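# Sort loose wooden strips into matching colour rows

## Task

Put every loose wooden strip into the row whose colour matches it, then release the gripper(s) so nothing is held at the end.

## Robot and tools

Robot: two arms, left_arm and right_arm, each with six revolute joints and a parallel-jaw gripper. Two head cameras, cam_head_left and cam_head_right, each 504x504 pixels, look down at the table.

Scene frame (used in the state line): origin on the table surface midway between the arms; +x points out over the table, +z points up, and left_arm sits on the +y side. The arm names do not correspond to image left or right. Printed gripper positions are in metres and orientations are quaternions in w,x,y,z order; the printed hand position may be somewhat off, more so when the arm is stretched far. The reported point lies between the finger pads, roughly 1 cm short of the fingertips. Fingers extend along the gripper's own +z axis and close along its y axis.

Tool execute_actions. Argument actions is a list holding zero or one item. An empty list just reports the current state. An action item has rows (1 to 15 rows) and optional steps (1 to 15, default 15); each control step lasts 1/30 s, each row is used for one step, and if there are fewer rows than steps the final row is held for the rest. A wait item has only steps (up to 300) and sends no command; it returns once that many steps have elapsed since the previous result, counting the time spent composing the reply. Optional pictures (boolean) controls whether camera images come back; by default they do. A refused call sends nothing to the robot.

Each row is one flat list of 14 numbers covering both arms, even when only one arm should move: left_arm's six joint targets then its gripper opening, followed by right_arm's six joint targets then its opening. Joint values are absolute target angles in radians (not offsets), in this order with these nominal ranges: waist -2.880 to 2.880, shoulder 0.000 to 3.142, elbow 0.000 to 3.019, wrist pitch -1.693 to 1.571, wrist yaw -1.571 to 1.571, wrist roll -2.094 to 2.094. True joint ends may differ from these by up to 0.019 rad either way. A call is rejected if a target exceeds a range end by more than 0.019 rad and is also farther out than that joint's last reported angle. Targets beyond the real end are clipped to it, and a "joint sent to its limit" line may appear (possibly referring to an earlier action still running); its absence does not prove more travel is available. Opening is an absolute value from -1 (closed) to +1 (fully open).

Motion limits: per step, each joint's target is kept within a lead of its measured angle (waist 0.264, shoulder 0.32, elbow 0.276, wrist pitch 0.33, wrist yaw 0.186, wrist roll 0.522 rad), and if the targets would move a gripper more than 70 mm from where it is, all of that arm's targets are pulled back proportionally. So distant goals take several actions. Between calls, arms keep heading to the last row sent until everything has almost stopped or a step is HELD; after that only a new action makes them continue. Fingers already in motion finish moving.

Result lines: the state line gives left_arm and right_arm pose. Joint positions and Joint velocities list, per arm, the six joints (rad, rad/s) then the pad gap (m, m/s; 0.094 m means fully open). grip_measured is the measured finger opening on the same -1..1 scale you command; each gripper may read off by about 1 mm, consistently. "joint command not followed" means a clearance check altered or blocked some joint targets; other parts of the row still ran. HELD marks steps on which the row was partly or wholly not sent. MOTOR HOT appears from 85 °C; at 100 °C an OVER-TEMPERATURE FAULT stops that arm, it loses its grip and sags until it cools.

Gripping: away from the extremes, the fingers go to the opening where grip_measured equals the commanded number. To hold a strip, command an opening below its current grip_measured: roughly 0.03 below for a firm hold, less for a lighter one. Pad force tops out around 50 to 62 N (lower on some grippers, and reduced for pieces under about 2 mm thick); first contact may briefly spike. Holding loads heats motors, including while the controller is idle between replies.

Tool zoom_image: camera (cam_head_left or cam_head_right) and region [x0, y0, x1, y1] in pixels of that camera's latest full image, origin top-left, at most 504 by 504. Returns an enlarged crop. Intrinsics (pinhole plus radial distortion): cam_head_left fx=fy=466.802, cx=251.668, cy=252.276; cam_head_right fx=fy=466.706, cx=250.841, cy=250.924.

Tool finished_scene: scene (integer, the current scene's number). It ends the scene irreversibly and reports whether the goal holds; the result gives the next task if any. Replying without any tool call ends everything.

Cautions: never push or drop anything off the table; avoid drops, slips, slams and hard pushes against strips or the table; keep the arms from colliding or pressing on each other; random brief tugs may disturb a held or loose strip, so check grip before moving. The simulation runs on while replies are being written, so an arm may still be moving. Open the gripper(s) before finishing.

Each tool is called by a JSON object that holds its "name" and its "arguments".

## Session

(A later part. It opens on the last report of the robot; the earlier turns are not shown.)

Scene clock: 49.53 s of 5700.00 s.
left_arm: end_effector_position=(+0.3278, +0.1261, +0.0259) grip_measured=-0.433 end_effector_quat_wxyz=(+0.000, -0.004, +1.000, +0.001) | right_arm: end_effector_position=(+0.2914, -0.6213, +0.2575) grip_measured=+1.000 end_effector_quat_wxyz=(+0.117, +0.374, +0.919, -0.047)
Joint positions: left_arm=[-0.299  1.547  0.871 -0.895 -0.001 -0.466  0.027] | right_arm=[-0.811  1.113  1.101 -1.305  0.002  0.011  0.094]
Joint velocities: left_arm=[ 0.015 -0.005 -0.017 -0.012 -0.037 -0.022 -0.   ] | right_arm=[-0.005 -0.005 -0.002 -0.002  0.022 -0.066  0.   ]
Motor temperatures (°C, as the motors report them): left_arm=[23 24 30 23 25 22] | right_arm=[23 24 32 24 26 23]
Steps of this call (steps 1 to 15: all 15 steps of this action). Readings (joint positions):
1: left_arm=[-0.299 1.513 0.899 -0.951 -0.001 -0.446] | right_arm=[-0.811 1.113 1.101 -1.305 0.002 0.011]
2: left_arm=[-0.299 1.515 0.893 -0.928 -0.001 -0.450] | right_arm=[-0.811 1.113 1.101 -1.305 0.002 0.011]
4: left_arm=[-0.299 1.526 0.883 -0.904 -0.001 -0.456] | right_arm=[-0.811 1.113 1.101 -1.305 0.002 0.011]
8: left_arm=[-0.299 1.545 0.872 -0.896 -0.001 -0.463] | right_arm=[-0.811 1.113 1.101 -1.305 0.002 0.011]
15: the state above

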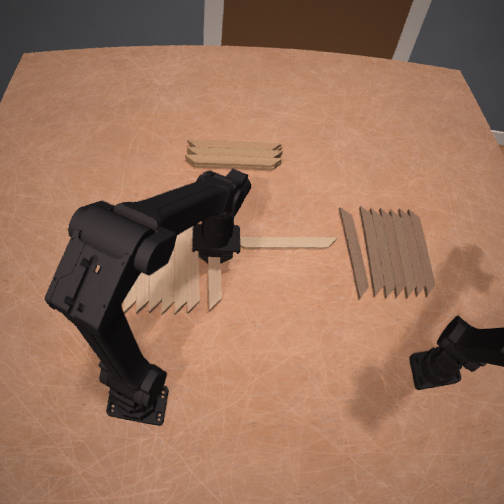

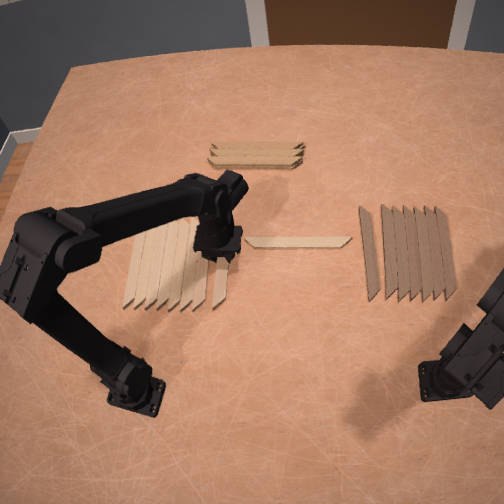

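{"name": "execute_actions", "arguments": {"actions": [{"rows":[[-0.30,1.56,0.855,-0.885,0,-0.48,-0.47,-0.8,1.1,1.1,-1.3,0,0,1]],"steps":8}], "pictures": false}}

{"name": "execute_actions", "arguments": {"actions": [{"rows":[[-0.30,1.56,0.855,-0.885,0,-0.48,-0.25,-0.8,1.1,1.1,-1.3,0,0,1]],"steps":8}], "pictures": false}}

{"name": "execute_actions", "arguments": {"actions": [{"rows":[[-0.30,1.48,0.98,-1.07,0,-0.48,-0.25,-0.8,1.1,1.1,-1.3,0,0,1]],"steps":10}], "pictures": false}}

{"name": "execute_actions", "arguments": {"actions": [{"rows":[[-0.542,1.78,1.31,-1.08,0,0.95,0.5,-0.8,1.1,1.1,-1.3,0,0,1]]}], "pictures": false}}

{"name": "execute_actions", "arguments": {"actions": [{"rows":[[-0.542,1.83,1.29,-1.01,0,0.95,0.5,-0.8,1.1,1.1,-1.3,0,0,1]]}], "pictures": false}}

{"name": "execute_actions", "arguments": {"actions": [{"rows":[[-0.542,1.865,1.27,-0.98,0,0.95,0.5,-0.8,1.1,1.1,-1.3,0,0,1]],"steps":12}]}}

{"name": "execute_actions", "arguments": {"actions": [{"rows":[[-0.542,1.865,1.27,-0.98,0,0.95,-0.47,-0.8,1.1,1.1,-1.3,0,0,1]]}], "pictures": false}}

{"name": "execute_actions", "arguments": {"actions": [{"rows":[[-0.542,1.65,1.2,-1.1,0,0.95,-0.47,-0.8,1.1,1.1,-1.3,0,0,1]],"steps":8}], "pictures": false}}

{"name": "execute_actions", "arguments": {"actions": [{"rows":[[-0.39,1.54,0.95,-0.97,0,-0.57,-0.47,0,1.3,1.1,-1.2,0,2.0,1]]}], "pictures": false}}

{"name": "execute_actions", "arguments": {"actions": [{"steps":12}], "pictures": false}}

{"name": "execute_actions", "arguments": {"actions": [{"rows":[[-0.39,1.59,0.91,-0.88,0,-0.57,-0.47,0.6,1.45,0.87,-0.97,0,2.08,1]]}]}}

Scene clock: 60.20 s of 5700.00 s.
left_arm: end_effector_position=(+0.3198, +0.1300, +0.0206) grip_measured=-0.433 end_effector_quat_wxyz=(-0.008, -0.004, +1.000, +0.005) | right_arm: end_effector_position=(+0.2914, -0.6213, +0.2575) grip_measured=+1.000 end_effector_quat_wxyz=(+0.117, +0.374, +0.919, -0.047)
Joint positions: left_arm=[-0.299  1.547  0.852 -0.895 -0.001 -0.467  0.027] | right_arm=[-0.811  1.113  1.101 -1.305  0.002  0.011  0.094]
Joint velocities: left_arm=[-0.005 -0.015  0.002  0.007  0.007  0.037  0.   ] | right_arm=[-0.024 -0.005 -0.002  0.012  0.051  0.051  0.   ]
Motor temperatures (°C, as the motors report them): left_arm=[23 24 29 23 25 22] | right_arm=[23 24 32 24 26 23]
Steps of this call (steps 1 to 15: the robot went on to your last target; steps 16 to 90: nothing new was sent; then 7.40 s passed at rest; steps 91 to 98: all 8 steps of this action). Readings (joint positions):
91: left_arm=[-0.299 1.547 0.869 -0.895 -0.001 -0.467] | right_arm=[-0.811 1.113 1.101 -1.305 0.002 0.011]
92: left_arm=[-0.299 1.547 0.867 -0.895 -0.001 -0.467] | right_arm=[-0.811 1.113 1.101 -1.305 0.002 0.011]
94: left_arm=[-0.299 1.547 0.859 -0.895 -0.001 -0.467] | right_arm=[-0.811 1.113 1.101 -1.305 0.002 0.011]
98: the state above

Scene clock: 60.47 s of 5700.00 s.
left_arm: end_effector_position=(+0.3198, +0.1300, +0.0206) grip_measured=-0.253 end_effector_quat_wxyz=(-0.008, -0.004, +1.000, +0.005) | right_arm: end_effector_position=(+0.2914, -0.6213, +0.2575) grip_measured=+1.000 end_effector_quat_wxyz=(+0.117, +0.374, +0.919, -0.047)
Joint positions: left_arm=[-0.299  1.547  0.852 -0.895 -0.001 -0.468  0.035] | right_arm=[-0.811  1.113  1.101 -1.305  0.002  0.011  0.094]
Joint velocities: left_arm=[-0.024 -0.015  0.022 -0.002 -0.007  0.051 -0.   ] | right_arm=[ 0.005 -0.015 -0.042  0.027  0.095 -0.095  0.   ]
Motor temperatures (°C, as the motors report them): left_arm=[23 24 29 23 25 22] | right_arm=[23 24 32 24 26 23]
Steps of this call (steps 1 to 8: all 8 steps of this action). Readings (joint positions):
1: left_arm=[-0.299 1.547 0.852 -0.895 -0.001 -0.468] | right_arm=[-0.811 1.113 1.101 -1.305 0.002 0.011]
2: left_arm=[-0.299 1.547 0.852 -0.895 -0.001 -0.468] | right_arm=[-0.811 1.113 1.101 -1.305 0.002 0.011]
4: left_arm=[-0.299 1.547 0.852 -0.895 -0.001 -0.468] | right_arm=[-0.811 1.113 1.101 -1.305 0.002 0.011]
8: the state above

Scene clock: 60.80 s of 5700.00 s.
left_arm: end_effector_position=(+0.3355, +0.1222, +0.0821) grip_measured=-0.253 end_effector_quat_wxyz=(+0.004, -0.005, +1.000, -0.002) | right_arm: end_effector_position=(+0.2914, -0.6213, +0.2575) grip_measured=+1.000 end_effector_quat_wxyz=(+0.117, +0.374, +0.919, -0.047)
Joint positions: left_arm=[-0.299  1.47   0.961 -1.052 -0.001 -0.468  0.035] | right_arm=[-0.811  1.113  1.101 -1.305  0.002  0.011  0.094]
Joint velocities: left_arm=[-0.015 -0.044 -0.012 -0.032 -0.051 -0.037  0.   ] | right_arm=[-0.015 -0.005  0.002  0.002 -0.051 -0.051  0.   ]
Motor temperatures (°C, as the motors report them): left_arm=[23 24 29 23 25 22] | right_arm=[23 24 32 24 26 23]
Steps of this call (steps 1 to 10: all 10 steps of this action). Readings (joint positions):
1: left_arm=[-0.299 1.545 0.863 -0.927 -0.001 -0.468] | right_arm=[-0.811 1.113 1.101 -1.305 0.002 0.011]
2: left_arm=[-0.299 1.542 0.881 -0.980 -0.001 -0.468] | right_arm=[-0.811 1.113 1.101 -1.305 0.002 0.011]
4: left_arm=[-0.299 1.522 0.915 -1.033 -0.001 -0.468] | right_arm=[-0.811 1.113 1.101 -1.305 0.002 0.011]
8: left_arm=[-0.299 1.478 0.957 -1.051 -0.001 -0.468] | right_arm=[-0.811 1.113 1.101 -1.305 0.002 0.011]
10: the state above

Scene clock: 61.30 s of 5700.00 s.
left_arm: end_effector_position=(+0.3665, -0.0435, +0.0591) grip_measured=+0.498 end_effector_quat_wxyz=(+0.004, +0.642, +0.767, -0.001) | right_arm: end_effector_position=(+0.2914, -0.6213, +0.2575) grip_measured=+1.000 end_effector_quat_wxyz=(+0.117, +0.374, +0.919, -0.047)
Joint positions: left_arm=[-0.567  1.785  1.29  -1.069  0.002  0.667  0.07 ] | right_arm=[-0.811  1.113  1.101 -1.305  0.002  0.011  0.094]
Joint velocities: left_arm=[ 0.122 -0.024 -0.007  0.007 -0.007  1.81  -0.001] | right_arm=[-0.005 -0.005 -0.002 -0.002  0.037 -0.022  0.   ]
Motor temperatures (°C, as the motors report them): left_arm=[23 24 29 23 25 22] | right_arm=[23 24 32 24 26 23]
Steps of this call (steps 1 to 15: all 15 steps of this action). Readings (joint positions):
1: left_arm=[-0.307 1.479 0.971 -1.058 -0.004 -0.432] | right_arm=[-0.811 1.113 1.101 -1.305 0.002 0.011]
2: left_arm=[-0.323 1.503 0.995 -1.064 -0.006 -0.387] | right_arm=[-0.811 1.113 1.101 -1.305 0.002 0.011]
4: left_arm=[-0.378 1.578 1.068 -1.066 -0.006 -0.289] | right_arm=[-0.811 1.113 1.101 -1.305 0.002 0.011]
8: left_arm=[-0.496 1.732 1.237 -1.066 -0.003 0.022] | right_arm=[-0.811 1.113 1.101 -1.305 0.002 0.011]
15: the state above

Scene clock: 61.80 s of 5700.00 s.
left_arm: end_effector_position=(+0.3800, -0.0403, +0.0453) grip_measured=+0.498 end_effector_quat_wxyz=(+0.011, +0.729, +0.685, +0.000) | right_arm: end_effector_position=(+0.2914, -0.6213, +0.2575) grip_measured=+1.000 end_effector_quat_wxyz=(+0.117, +0.374, +0.919, -0.047)
Joint positions: left_arm=[-0.545  1.812  1.289 -1.025  0.002  0.928  0.07 ] | right_arm=[-0.811  1.113  1.101 -1.305  0.002  0.011  0.094]
Joint velocities: left_arm=[-0.015 -0.015 -0.007 -0.012 -0.022  0.081 -0.   ] | right_arm=[ 0.005 -0.015  0.012 -0.012  0.037  0.066  0.   ]
Motor temperatures (°C, as the motors report them): left_arm=[23 24 29 23 25 22] | right_arm=[23 24 32 24 26 23]
Steps of this call (steps 1 to 15: all 15 steps of this action). Readings (joint positions):
1: left_arm=[-0.563 1.785 1.289 -1.062 0.002 0.722] | right_arm=[-0.811 1.113 1.101 -1.305 0.002 0.011]
2: left_arm=[-0.559 1.788 1.289 -1.049 0.002 0.766] | right_arm=[-0.811 1.113 1.101 -1.305 0.002 0.011]
4: left_arm=[-0.552 1.796 1.289 -1.031 0.002 0.828] | right_arm=[-0.811 1.113 1.101 -1.305 0.002 0.011]
8: left_arm=[-0.545 1.811 1.289 -1.025 0.002 0.893] | right_arm=[-0.811 1.113 1.101 -1.305 0.002 0.011]
15: the state above

Scene clock: 62.20 s of 5700.00 s.
left_arm: end_effector_position=(+0.3777, -0.0382, +0.0233) grip_measured=+0.498 end_effector_quat_wxyz=(+0.003, +0.732, +0.681, -0.000) | right_arm: end_effector_position=(+0.2914, -0.6213, +0.2575) grip_measured=+1.000 end_effector_quat_wxyz=(+0.117, +0.374, +0.919, -0.047)
Joint positions: left_arm=[-0.545  1.845  1.27  -0.991  0.001  0.938  0.07 ] | right_arm=[-0.811  1.113  1.101 -1.305  0.002  0.011  0.094]
Joint velocities: left_arm=[-0.015  0.015 -0.002  0.027 -0.066  0.081 -0.   ] | right_arm=[-0.015 -0.015  0.007 -0.002 -0.007 -0.022  0.   ]
Motor temperatures (°C, as the motors report them): left_arm=[23 24 29 23 25 22] | right_arm=[23 24 32 24 26 23]
Steps of this call (steps 1 to 12: all 12 steps of this action). Readings (joint positions):
1: left_arm=[-0.545 1.814 1.287 -1.019 0.002 0.930] | right_arm=[-0.811 1.113 1.101 -1.305 0.002 0.011]
2: left_arm=[-0.545 1.816 1.285 -1.009 0.002 0.932] | right_arm=[-0.811 1.113 1.101 -1.305 0.002 0.011]
4: left_arm=[-0.545 1.825 1.280 -0.998 0.002 0.934] | right_arm=[-0.811 1.113 1.101 -1.305 0.002 0.011]
8: left_arm=[-0.545 1.845 1.270 -0.995 0.001 0.937] | right_arm=[-0.811 1.113 1.101 -1.305 0.002 0.011]
12: the state above

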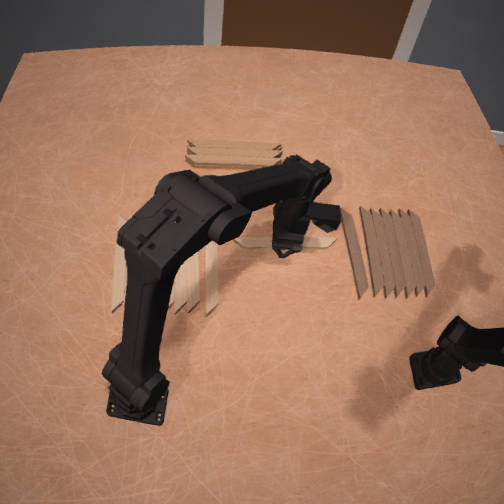

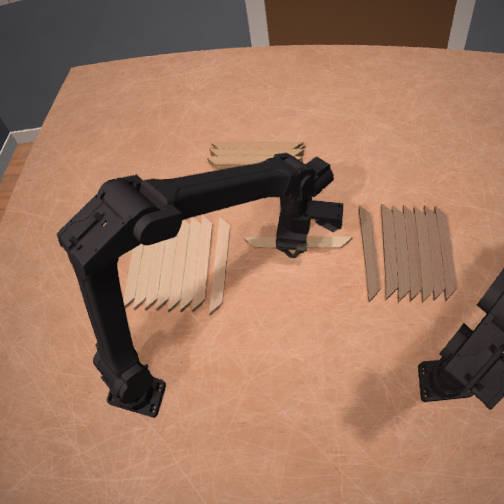

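Scene clock: 62.70 s of 5700.00 s.
left_arm: end_effector_position=(+0.3780, -0.0380, +0.0233) grip_measured=-0.430 end_effector_quat_wxyz=(+0.003, +0.733, +0.681, +0.001) | right_arm: end_effector_position=(+0.2914, -0.6213, +0.2575) grip_measured=+1.000 end_effector_quat_wxyz=(+0.117, +0.374, +0.919, -0.047)
Joint positions: left_arm=[-0.545  1.845  1.27  -0.991 -0.001  0.939  0.027] | right_arm=[-0.811  1.113  1.101 -1.305  0.002  0.011  0.094]
Joint velocities: left_arm=[ 0.015 -0.005  0.027 -0.002  0.022  0.051  0.001] | right_arm=[ 0.005 -0.015  0.007  0.027  0.007  0.022  0.   ]
Motor temperatures (°C, as the motors report them): left_arm=[23 24 29 23 25 22] | right_arm=[23 24 32 24 26 23]
Steps of this call (steps 1 to 15: all 15 steps of this action). Readings (joint positions):
1: left_arm=[-0.545 1.845 1.270 -0.991 0.001 0.939] | right_arm=[-0.811 1.113 1.101 -1.305 0.002 0.011]
2: left_arm=[-0.545 1.845 1.270 -0.991 0.001 0.939] | right_arm=[-0.811 1.113 1.101 -1.305 0.002 0.011]
4: left_arm=[-0.545 1.845 1.270 -0.991 -0.001 0.939] | right_arm=[-0.811 1.113 1.101 -1.305 0.002 0.011]
8: left_arm=[-0.545 1.845 1.270 -0.991 -0.001 0.939] | right_arm=[-0.811 1.113 1.101 -1.305 0.002 0.011]
15: the state above

Scene clock: 62.97 s of 5700.00 s.
left_arm: end_effector_position=(+0.3420, -0.0073, +0.0896) grip_measured=-0.430 end_effector_quat_wxyz=(+0.012, +0.733, +0.680, +0.002) | right_arm: end_effector_position=(+0.2914, -0.6213, +0.2575) grip_measured=+1.000 end_effector_quat_wxyz=(+0.117, +0.374, +0.919, -0.047)
Joint positions: left_arm=[-0.545  1.64   1.184 -1.09  -0.001  0.94   0.027] | right_arm=[-0.811  1.113  1.101 -1.305  0.002  0.011  0.094]
Joint velocities: left_arm=[-0.005 -0.474  0.046  0.002  0.037 -0.022 -0.   ] | right_arm=[-0.005 -0.015 -0.002 -0.017  0.022 -0.022  0.   ]
Motor temperatures (°C, as the motors report them): left_arm=[23 24 29 23 25 22] | right_arm=[23 24 32 24 26 23]
Steps of this call (steps 1 to 8: all 8 steps of this action). Readings (joint positions):
1: left_arm=[-0.545 1.834 1.264 -0.998 -0.001 0.939] | right_arm=[-0.811 1.113 1.101 -1.305 0.002 0.011]
2: left_arm=[-0.545 1.813 1.243 -1.018 -0.001 0.939] | right_arm=[-0.811 1.113 1.101 -1.305 0.002 0.011]
4: left_arm=[-0.545 1.744 1.196 -1.064 -0.001 0.939] | right_arm=[-0.811 1.113 1.101 -1.305 0.002 0.011]
8: the state above

Scene clock: 63.47 s of 5700.00 s.
left_arm: end_effector_position=(+0.3181, +0.0953, +0.0466) grip_measured=-0.432 end_effector_quat_wxyz=(-0.010, +0.100, +0.995, +0.006) | right_arm: end_effector_position=(+0.4345, -0.3734, +0.1873) grip_measured=+1.000 end_effector_quat_wxyz=(+0.063, +0.485, +0.872, +0.035)
Joint positions: left_arm=[-0.382  1.539  0.929 -0.984 -0.002 -0.342  0.027] | right_arm=[-0.05   1.322  1.101 -1.206 -0.001  1.015  0.094]
Joint velocities: left_arm=[-0.063 -0.015 -0.017 -0.012  0.007 -1.502 -0.   ] | right_arm=[ 1.568 -0.015  0.012  0.032 -0.095  2.747  0.   ]
Motor temperatures (°C, as the motors report them): left_arm=[23 24 29 23 25 22] | right_arm=[23 24 32 24 26 23]
Steps of this call (steps 1 to 15: all 15 steps of this action). Readings (joint positions):
1: left_arm=[-0.539 1.619 1.166 -1.070 0.003 0.886] | right_arm=[-0.800 1.119 1.101 -1.299 0.006 0.056]
2: left_arm=[-0.526 1.591 1.129 -1.037 0.005 0.817] | right_arm=[-0.773 1.130 1.101 -1.284 0.008 0.114]
4: left_arm=[-0.476 1.543 1.038 -1.006 0.005 0.650] | right_arm=[-0.688 1.171 1.101 -1.257 0.008 0.231]
8: left_arm=[-0.373 1.531 0.935 -0.998 -0.003 0.257] | right_arm=[-0.473 1.268 1.101 -1.223 0.006 0.485]
15: the state above

Scene clock: 63.87 s of 5700.00 s.
left_arm: end_effector_position=(+0.3178, +0.0945, +0.0466) grip_measured=-0.432 end_effector_quat_wxyz=(-0.009, +0.001, +1.000, +0.007) | right_arm: end_effector_position=(+0.4338, -0.3494, +0.1896) grip_measured=+1.000 end_effector_quat_wxyz=(+0.042, +0.790, +0.608, +0.063)
Joint positions: left_arm=[-0.384  1.539  0.929 -0.984 -0.002 -0.543  0.027] | right_arm=[ 0.009  1.316  1.101 -1.205 -0.002  1.888  0.094]
Joint velocities: left_arm=[-0.015 -0.015 -0.007  0.002  0.022 -0.168 -0.   ] | right_arm=[-0.005 -0.005 -0.017 -0.037  0.007  0.652  0.   ]
Motor temperatures (°C, as the motors report them): left_arm=[23 24 29 23 25 22] | right_arm=[23 24 32 24 26 23]
Steps of this call (steps 1 to 12: the robot went on to your last target). Readings (joint positions):
1: left_arm=[-0.384 1.539 0.929 -0.984 -0.002 -0.386] | right_arm=[-0.005 1.321 1.101 -1.205 -0.004 1.112]
2: left_arm=[-0.384 1.539 0.929 -0.984 -0.002 -0.420] | right_arm=[0.024 1.320 1.101 -1.205 -0.006 1.210]
4: left_arm=[-0.384 1.539 0.929 -0.984 -0.002 -0.470] | right_arm=[0.039 1.319 1.101 -1.205 -0.006 1.405]
8: left_arm=[-0.384 1.539 0.929 -0.984 -0.002 -0.522] | right_arm=[0.016 1.317 1.101 -1.205 -0.002 1.740]
12: the state above

Scene clock: 64.37 s of 5700.00 s.
left_arm: end_effector_position=(+0.3239, +0.0909, +0.0236) grip_measured=-0.432 end_effector_quat_wxyz=(+0.001, -0.006, +1.000, +0.001) | right_arm: end_effector_position=(+0.3167, -0.1463, +0.0544) grip_measured=+1.000 end_effector_quat_wxyz=(-0.003, +0.634, +0.773, -0.002)
Joint positions: left_arm=[-0.384  1.582  0.906 -0.895 -0.002 -0.556  0.027] | right_arm=[ 0.622  1.463  0.868 -0.98  -0.006  2.045  0.094]
Joint velocities: left_arm=[-0.015  0.005 -0.002  0.007  0.022 -0.022  0.   ] | right_arm=[ 0.571 -0.005 -0.032  0.022  0.007  0.139  0.   ]
Motor temperatures (°C, as the motors report them): left_arm=[23 24 29 23 25 22] | right_arm=[23 24 32 24 26 23]
Steps of this call (steps 1 to 15: all 15 steps of this action). Readings (joint positions):
1: left_arm=[-0.384 1.540 0.925 -0.967 -0.002 -0.546] | right_arm=[0.016 1.317 1.089 -1.186 0.002 1.903]
2: left_arm=[-0.384 1.544 0.921 -0.939 -0.002 -0.548] | right_arm=[0.032 1.316 1.069 -1.152 0.004 1.916]
4: left_arm=[-0.384 1.559 0.916 -0.908 -0.002 -0.551] | right_arm=[0.089 1.330 1.017 -1.101 0.004 1.939]
8: left_arm=[-0.384 1.581 0.909 -0.895 -0.002 -0.555] | right_arm=[0.260 1.392 0.924 -1.031 0.004 1.983]
15: the state above

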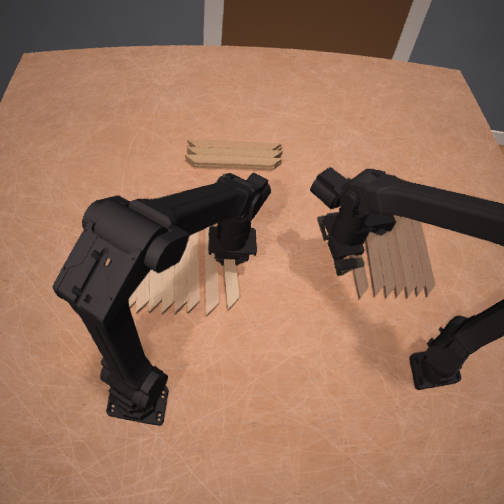

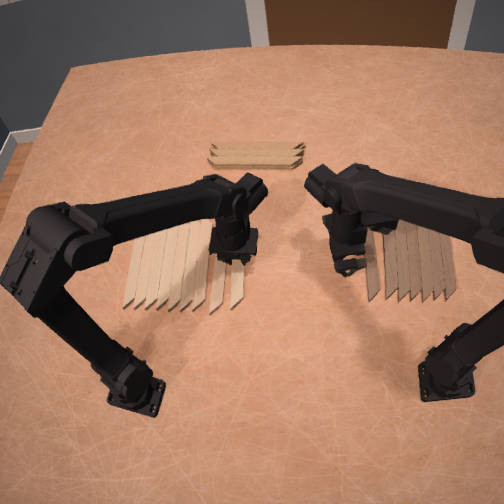

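{"name": "execute_actions", "arguments": {"actions": [{"rows":[[-0.40,1.57,0.875,-0.93,0,-0.57,-0.47,0.6,1.49,0.82,-0.89,0,2.08,1]],"steps":12}], "pictures": false}}

{"name": "execute_actions", "arguments": {"actions": [{"rows":[[-0.40,1.57,0.875,-0.93,0,-0.57,-0.27,0.6,1.525,0.79,-0.84,0,2.08,1]],"steps":12}], "pictures": false}}

{"name": "execute_actions", "arguments": {"actions": [{"rows":[[-0.40,1.49,0.98,-1.09,0,-0.57,-0.27,0.51,1.515,0.80,-0.86,0,2.08,1]],"steps":12}], "pictures": false}}

{"name": "execute_actions", "arguments": {"actions": [{"rows":[[-0.52,1.52,1.0,-1.03,0,1.04,1,0.44,1.515,0.80,-0.88,0,2.08,1]]}], "pictures": false}}

{"name": "execute_actions", "arguments": {"actions": [{"rows":[[-0.52,1.57,0.96,-0.93,0,1.04,1,0.44,1.515,0.80,-0.88,0,2.08,1]]}], "pictures": false}}

{"name": "execute_actions", "arguments": {"actions": [{"rows":[[-0.52,1.61,0.92,-0.85,0,1.04,1,0.44,1.515,0.80,-0.88,0,2.08,1]],"steps":12}], "pictures": false}}

{"name": "execute_actions", "arguments": {"actions": [{"rows":[[-0.45,1.61,0.915,-0.89,0,1.04,1,0.44,1.515,0.80,-0.88,0,2.08,1]],"steps":12}], "pictures": false}}

{"name": "execute_actions", "arguments": {"actions": [{"rows":[[-0.38,1.6,0.9,-0.94,0,1.04,1,0.44,1.515,0.80,-0.88,0,2.08,1]]}]}}

{"name": "zoom_image", "arguments": {"camera": "cam_head_right", "region": [110,190,480,330]}}

Scene clock: 75.67 s of 5700.00 s.
left_arm: end_effector_position=(+0.3082, +0.0971, +0.0191) grip_measured=-0.432 end_effector_quat_wxyz=(-0.015, -0.003, +1.000, +0.010) | right_arm: end_effector_position=(+0.3148, -0.1538, +0.0313) grip_measured=+1.000 end_effector_quat_wxyz=(-0.000, +0.648, +0.762, +0.002)
Joint positions: left_arm=[-0.391  1.574  0.88  -0.914 -0.002 -0.558  0.027] | right_arm=[ 0.611  1.484  0.816 -0.899 -0.002  2.069  0.094]
Joint velocities: left_arm=[ 0.005 -0.005  0.012 -0.022  0.007  0.022  0.   ] | right_arm=[-0.005 -0.015  0.012  0.027  0.022  0.037  0.   ]
Motor temperatures (°C, as the motors report them): left_arm=[23 24 29 23 25 22] | right_arm=[23 24 32 24 26 23]
Steps of this call (steps 1 to 30: the robot went on to your last target; steps 31 to 90: nothing new was sent; then 7.90 s passed at rest; steps 91 to 102: all 12 steps of this action). Readings (joint positions):
91: left_arm=[-0.385 1.582 0.903 -0.896 -0.002 -0.557] | right_arm=[0.611 1.463 0.861 -0.963 -0.002 2.069]
92: left_arm=[-0.386 1.581 0.898 -0.901 -0.002 -0.557] | right_arm=[0.611 1.463 0.852 -0.936 -0.002 2.069]
94: left_arm=[-0.389 1.579 0.886 -0.909 -0.002 -0.557] | right_arm=[0.611 1.469 0.832 -0.909 -0.002 2.069]
98: left_arm=[-0.391 1.574 0.881 -0.913 -0.002 -0.558] | right_arm=[0.611 1.483 0.816 -0.903 -0.002 2.069]
102: the state above

Scene clock: 76.07 s of 5700.00 s.
left_arm: end_effector_position=(+0.3077, +0.0974, +0.0191) grip_measured=-0.273 end_effector_quat_wxyz=(-0.016, -0.003, +1.000, +0.011) | right_arm: end_effector_position=(+0.3130, -0.1554, +0.0141) grip_measured=+1.000 end_effector_quat_wxyz=(-0.000, +0.648, +0.762, +0.001)
Joint positions: left_arm=[-0.391  1.574  0.88  -0.916 -0.002 -0.558  0.034] | right_arm=[ 0.611  1.514  0.792 -0.847 -0.001  2.069  0.094]
Joint velocities: left_arm=[ 0.005 -0.005  0.007 -0.002  0.007  0.037  0.001] | right_arm=[-0.024 -0.005 -0.007  0.002 -0.007 -0.095  0.   ]
Motor temperatures (°C, as the motors report them): left_arm=[23 24 29 23 25 22] | right_arm=[23 24 32 24 26 23]
Steps of this call (steps 1 to 12: all 12 steps of this action). Readings (joint positions):
1: left_arm=[-0.391 1.574 0.880 -0.914 -0.002 -0.558] | right_arm=[0.611 1.485 0.813 -0.890 -0.002 2.069]
2: left_arm=[-0.391 1.574 0.880 -0.915 -0.002 -0.558] | right_arm=[0.611 1.488 0.808 -0.873 -0.002 2.069]
4: left_arm=[-0.391 1.574 0.880 -0.916 -0.002 -0.558] | right_arm=[0.611 1.500 0.799 -0.856 -0.002 2.069]
8: left_arm=[-0.391 1.574 0.880 -0.916 -0.002 -0.558] | right_arm=[0.611 1.514 0.792 -0.848 -0.001 2.069]
12: the state above

Scene clock: 76.47 s of 5700.00 s.
left_arm: end_effector_position=(+0.3119, +0.0945, +0.0781) grip_measured=-0.273 end_effector_quat_wxyz=(-0.010, -0.003, +1.000, +0.007) | right_arm: end_effector_position=(+0.3326, -0.1848, +0.0141) grip_measured=+1.000 end_effector_quat_wxyz=(-0.000, +0.685, +0.729, -0.001)
Joint positions: left_arm=[-0.392  1.479  0.958 -1.075 -0.001 -0.558  0.034] | right_arm=[ 0.511  1.514  0.792 -0.85  -0.001  2.069  0.094]
Joint velocities: left_arm=[-0.015  0.005  0.007 -0.051 -0.095  0.051 -0.001] | right_arm=[-0.015 -0.005 -0.007 -0.002 -0.081 -0.022  0.   ]
Motor temperatures (°C, as the motors report them): left_arm=[23 24 29 23 25 22] | right_arm=[23 24 32 24 26 23]
Steps of this call (steps 1 to 12: all 12 steps of this action). Readings (joint positions):
1: left_arm=[-0.391 1.570 0.889 -0.947 -0.001 -0.558] | right_arm=[0.604 1.514 0.792 -0.847 -0.004 2.069]
2: left_arm=[-0.392 1.565 0.901 -0.998 -0.001 -0.558] | right_arm=[0.590 1.514 0.792 -0.848 -0.005 2.069]
4: left_arm=[-0.392 1.536 0.922 -1.052 -0.001 -0.558] | right_arm=[0.550 1.514 0.792 -0.849 -0.004 2.069]
8: left_arm=[-0.392 1.486 0.953 -1.073 -0.001 -0.558] | right_arm=[0.511 1.514 0.792 -0.850 -0.001 2.069]
12: the state above

Scene clock: 76.97 s of 5700.00 s.
left_arm: end_effector_position=(+0.2897, +0.0456, +0.0711) grip_measured=+1.000 end_effector_quat_wxyz=(-0.005, +0.680, +0.733, -0.001) | right_arm: end_effector_position=(+0.3396, -0.2047, +0.0145) grip_measured=+1.000 end_effector_quat_wxyz=(-0.004, +0.706, +0.708, -0.008)
Joint positions: left_arm=[-0.528  1.506  0.967 -1.043  0.002  0.809  0.094] | right_arm=[ 0.451  1.513  0.792 -0.867 -0.003  2.069  0.094]
Joint velocities: left_arm=[ 0.005  0.015 -0.002  0.002  0.007  1.516  0.   ] | right_arm=[-0.005 -0.005 -0.012 -0.002  0.095  0.007  0.   ]
Motor temperatures (°C, as the motors report them): left_arm=[23 24 29 23 25 22] | right_arm=[23 24 32 24 26 23]
Steps of this call (steps 1 to 15: all 15 steps of this action). Readings (joint positions):
1: left_arm=[-0.400 1.481 0.958 -1.072 -0.005 -0.481] | right_arm=[0.507 1.514 0.792 -0.853 -0.002 2.069]
2: left_arm=[-0.418 1.484 0.960 -1.062 -0.006 -0.383] | right_arm=[0.498 1.514 0.792 -0.858 -0.003 2.069]
4: left_arm=[-0.475 1.494 0.965 -1.049 -0.003 -0.188] | right_arm=[0.474 1.513 0.792 -0.864 -0.004 2.069]
8: left_arm=[-0.538 1.505 0.967 -1.043 0.002 0.206] | right_arm=[0.451 1.513 0.792 -0.867 -0.003 2.069]
15: the state above

Scene clock: 77.47 s of 5700.00 s.
left_arm: end_effector_position=(+0.3019, +0.0358, +0.0469) grip_measured=+1.000 end_effector_quat_wxyz=(+0.011, +0.754, +0.657, +0.001) | right_arm: end_effector_position=(+0.3396, -0.2047, +0.0145) grip_measured=+1.000 end_effector_quat_wxyz=(-0.004, +0.706, +0.708, -0.008)
Joint positions: left_arm=[-0.527  1.562  0.958 -0.945  0.002  1.02   0.094] | right_arm=[ 0.451  1.513  0.792 -0.867 -0.003  2.069  0.094]
Joint velocities: left_arm=[-0.005 -0.005  0.012 -0.017  0.081  0.007  0.   ] | right_arm=[-0.015 -0.024  0.017 -0.012  0.037 -0.037  0.   ]
Motor temperatures (°C, as the motors report them): left_arm=[23 24 29 23 25 22] | right_arm=[23 24 32 24 26 23]
Steps of this call (steps 1 to 15: all 15 steps of this action). Readings (joint positions):
1: left_arm=[-0.527 1.508 0.965 -1.025 0.002 0.853] | right_arm=[0.451 1.513 0.792 -0.867 -0.003 2.069]
2: left_arm=[-0.527 1.514 0.964 -0.996 0.002 0.889] | right_arm=[0.451 1.513 0.792 -0.867 -0.003 2.069]
4: left_arm=[-0.527 1.534 0.964 -0.959 0.002 0.939] | right_arm=[0.451 1.513 0.792 -0.867 -0.003 2.069]
8: left_arm=[-0.527 1.561 0.960 -0.945 0.002 0.991] | right_arm=[0.451 1.513 0.792 -0.867 -0.003 2.069]
15: the state above

Scene clock: 77.87 s of 5700.00 s.
left_arm: end_effector_position=(+0.2990, +0.0382, +0.0199) grip_measured=+1.000 end_effector_quat_wxyz=(+0.011, +0.756, +0.654, +0.001) | right_arm: end_effector_position=(+0.3396, -0.2047, +0.0145) grip_measured=+1.000 end_effector_quat_wxyz=(-0.004, +0.706, +0.708, -0.008)
Joint positions: left_arm=[-0.527  1.6    0.916 -0.865  0.002  1.027  0.094] | right_arm=[ 0.451  1.513  0.792 -0.867 -0.003  2.069  0.094]
Joint velocities: left_arm=[ 0.005 -0.005 -0.002  0.037 -0.037 -0.037  0.   ] | right_arm=[-0.005 -0.024 -0.002  0.012 -0.007 -0.066  0.   ]
Motor temperatures (°C, as the motors report them): left_arm=[23 24 29 23 25 22] | right_arm=[23 24 32 24 26 23]
Steps of this call (steps 1 to 12: all 12 steps of this action). Readings (joint positions):
1: left_arm=[-0.527 1.563 0.952 -0.928 0.002 1.021] | right_arm=[0.451 1.513 0.792 -0.867 -0.003 2.069]
2: left_arm=[-0.527 1.565 0.945 -0.902 0.002 1.023] | right_arm=[0.451 1.513 0.792 -0.867 -0.003 2.069]
4: left_arm=[-0.527 1.576 0.931 -0.875 0.002 1.024] | right_arm=[0.451 1.513 0.792 -0.867 -0.003 2.069]
8: left_arm=[-0.527 1.598 0.917 -0.867 0.002 1.026] | right_arm=[0.451 1.513 0.792 -0.867 -0.003 2.069]
12: the state above

Scene clock: 78.27 s of 5700.00 s.
left_arm: end_effector_position=(+0.3170, +0.0666, +0.0199) grip_measured=+1.000 end_effector_quat_wxyz=(+0.005, +0.729, +0.685, +0.001) | right_arm: end_effector_position=(+0.3396, -0.2047, +0.0145) grip_measured=+1.000 end_effector_quat_wxyz=(-0.004, +0.706, +0.708, -0.008)
Joint positions: left_arm=[-0.444  1.6    0.916 -0.876  0.     1.029  0.094] | right_arm=[ 0.451  1.513  0.792 -0.867 -0.003  2.069  0.094]
Joint velocities: left_arm=[ 0.005  0.005  0.007 -0.007 -0.081  0.037  0.   ] | right_arm=[-0.015  0.015  0.002 -0.002  0.007 -0.022  0.   ]
Motor temperatures (°C, as the motors report them): left_arm=[23 24 29 23 25 22] | right_arm=[23 24 31 24 26 23]
Steps of this call (steps 1 to 12: all 12 steps of this action). Readings (joint positions):
1: left_arm=[-0.523 1.600 0.916 -0.867 0.003 1.027] | right_arm=[0.451 1.513 0.792 -0.867 -0.003 2.069]
2: left_arm=[-0.512 1.600 0.916 -0.871 0.003 1.028] | right_arm=[0.451 1.513 0.792 -0.867 -0.003 2.069]
4: left_arm=[-0.481 1.600 0.916 -0.874 0.003 1.028] | right_arm=[0.451 1.513 0.792 -0.867 -0.003 2.069]
8: left_arm=[-0.444 1.600 0.916 -0.875 0.000 1.028] | right_arm=[0.451 1.513 0.792 -0.867 -0.003 2.069]
12: the state above

Scene clock: 78.77 s of 5700.00 s.
left_arm: end_effector_position=(+0.3194, +0.0925, +0.0209) grip_measured=+1.000 end_effector_quat_wxyz=(-0.016, +0.709, +0.705, -0.005) | right_arm: end_effector_position=(+0.3396, -0.2047, +0.0145) grip_measured=+1.000 end_effector_quat_wxyz=(-0.004, +0.706, +0.708, -0.008)
Joint positions: left_arm=[-0.384  1.595  0.913 -0.922  0.003  1.032  0.094] | right_arm=[ 0.451  1.513  0.792 -0.867 -0.003  2.069  0.094]
Joint velocities: left_arm=[-0.024 -0.005  0.002 -0.007 -0.037 -0.081  0.   ] | right_arm=[-0.005  0.005  0.012  0.007  0.066 -0.037  0.   ]
Motor temperatures (°C, as the motors report them): left_arm=[23 24 29 23 25 22] | right_arm=[23 24 31 24 26 23]
Steps of this call (steps 1 to 15: all 15 steps of this action). Readings (joint positions):
1: left_arm=[-0.440 1.600 0.915 -0.884 0.001 1.029] | right_arm=[0.451 1.513 0.792 -0.867 -0.003 2.069]
2: left_arm=[-0.433 1.599 0.915 -0.897 0.002 1.030] | right_arm=[0.451 1.513 0.792 -0.867 -0.003 2.069]
4: left_arm=[-0.409 1.597 0.914 -0.914 0.003 1.031] | right_arm=[0.451 1.513 0.792 -0.867 -0.003 2.069]
8: left_arm=[-0.384 1.595 0.913 -0.922 0.003 1.032] | right_arm=[0.451 1.513 0.792 -0.867 -0.003 2.069]
15: the state above

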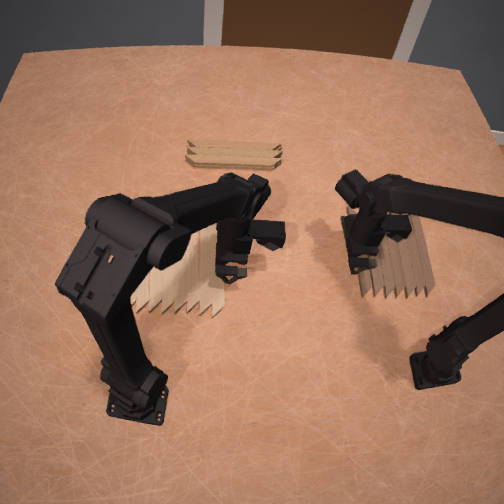

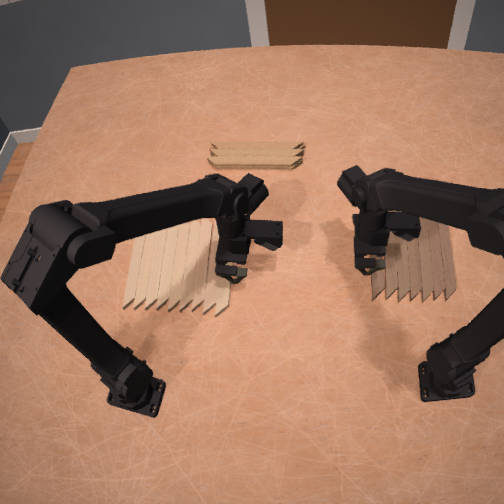

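Region (110, 190, 480, 330) of cam_head_right's 504x504 image, scaled by 1.362, with more detail than that image has; it fills the top 191 rows of this view, and the rest is white.

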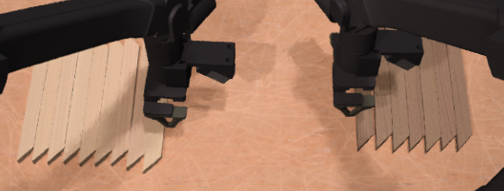

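{"name": "execute_actions", "arguments": {"actions": [{"rows":[[-0.41,1.45,0.92,-0.95,0,1.04,1,0.48,1.38,0.82,-0.9,0,2.08,1]]}], "pictures": false}}

{"name": "finished_scene", "arguments": {"scene": 2}}

Scene clock: 81.37 s of 5700.00 s.
left_arm: end_effector_position=(+0.3201, +0.0830, +0.0781) grip_measured=+1.000 end_effector_quat_wxyz=(+0.052, +0.715, +0.697, +0.012) | right_arm: end_effector_position=(+0.3428, -0.1964, +0.0623) grip_measured=+1.000 end_effector_quat_wxyz=(+0.013, +0.700, +0.713, +0.049)
Joint positions: left_arm=[-0.405  1.433  0.905 -0.937  0.002  1.032  0.094] | right_arm=[ 0.468  1.368  0.791 -0.893 -0.002  2.069  0.094]
Joint velocities: left_arm=[ 0.005  0.024  0.017  0.002  0.037 -0.037  0.   ] | right_arm=[-0.005 -0.005  0.017  0.002  0.037  0.022  0.   ]
Motor temperatures (°C, as the motors report them): left_arm=[23 24 29 23 25 22] | right_arm=[23 24 31 24 26 23]
Steps of this call (steps 1 to 15: the robot went on to your last target; steps 16 to 63: nothing new was sent; steps 64 to 78: all 15 steps of this action). Readings (joint positions):
64: left_arm=[-0.386 1.585 0.913 -0.922 0.002 1.032] | right_arm=[0.452 1.505 0.792 -0.869 -0.003 2.069]
65: left_arm=[-0.388 1.568 0.908 -0.927 0.002 1.032] | right_arm=[0.455 1.489 0.791 -0.879 -0.002 2.069]
67: left_arm=[-0.396 1.512 0.905 -0.936 0.002 1.032] | right_arm=[0.462 1.439 0.791 -0.889 -0.002 2.069]
71: left_arm=[-0.405 1.429 0.905 -0.937 0.002 1.032] | right_arm=[0.468 1.365 0.791 -0.891 -0.002 2.069]
78: the state above

The scene is finished: the task was done.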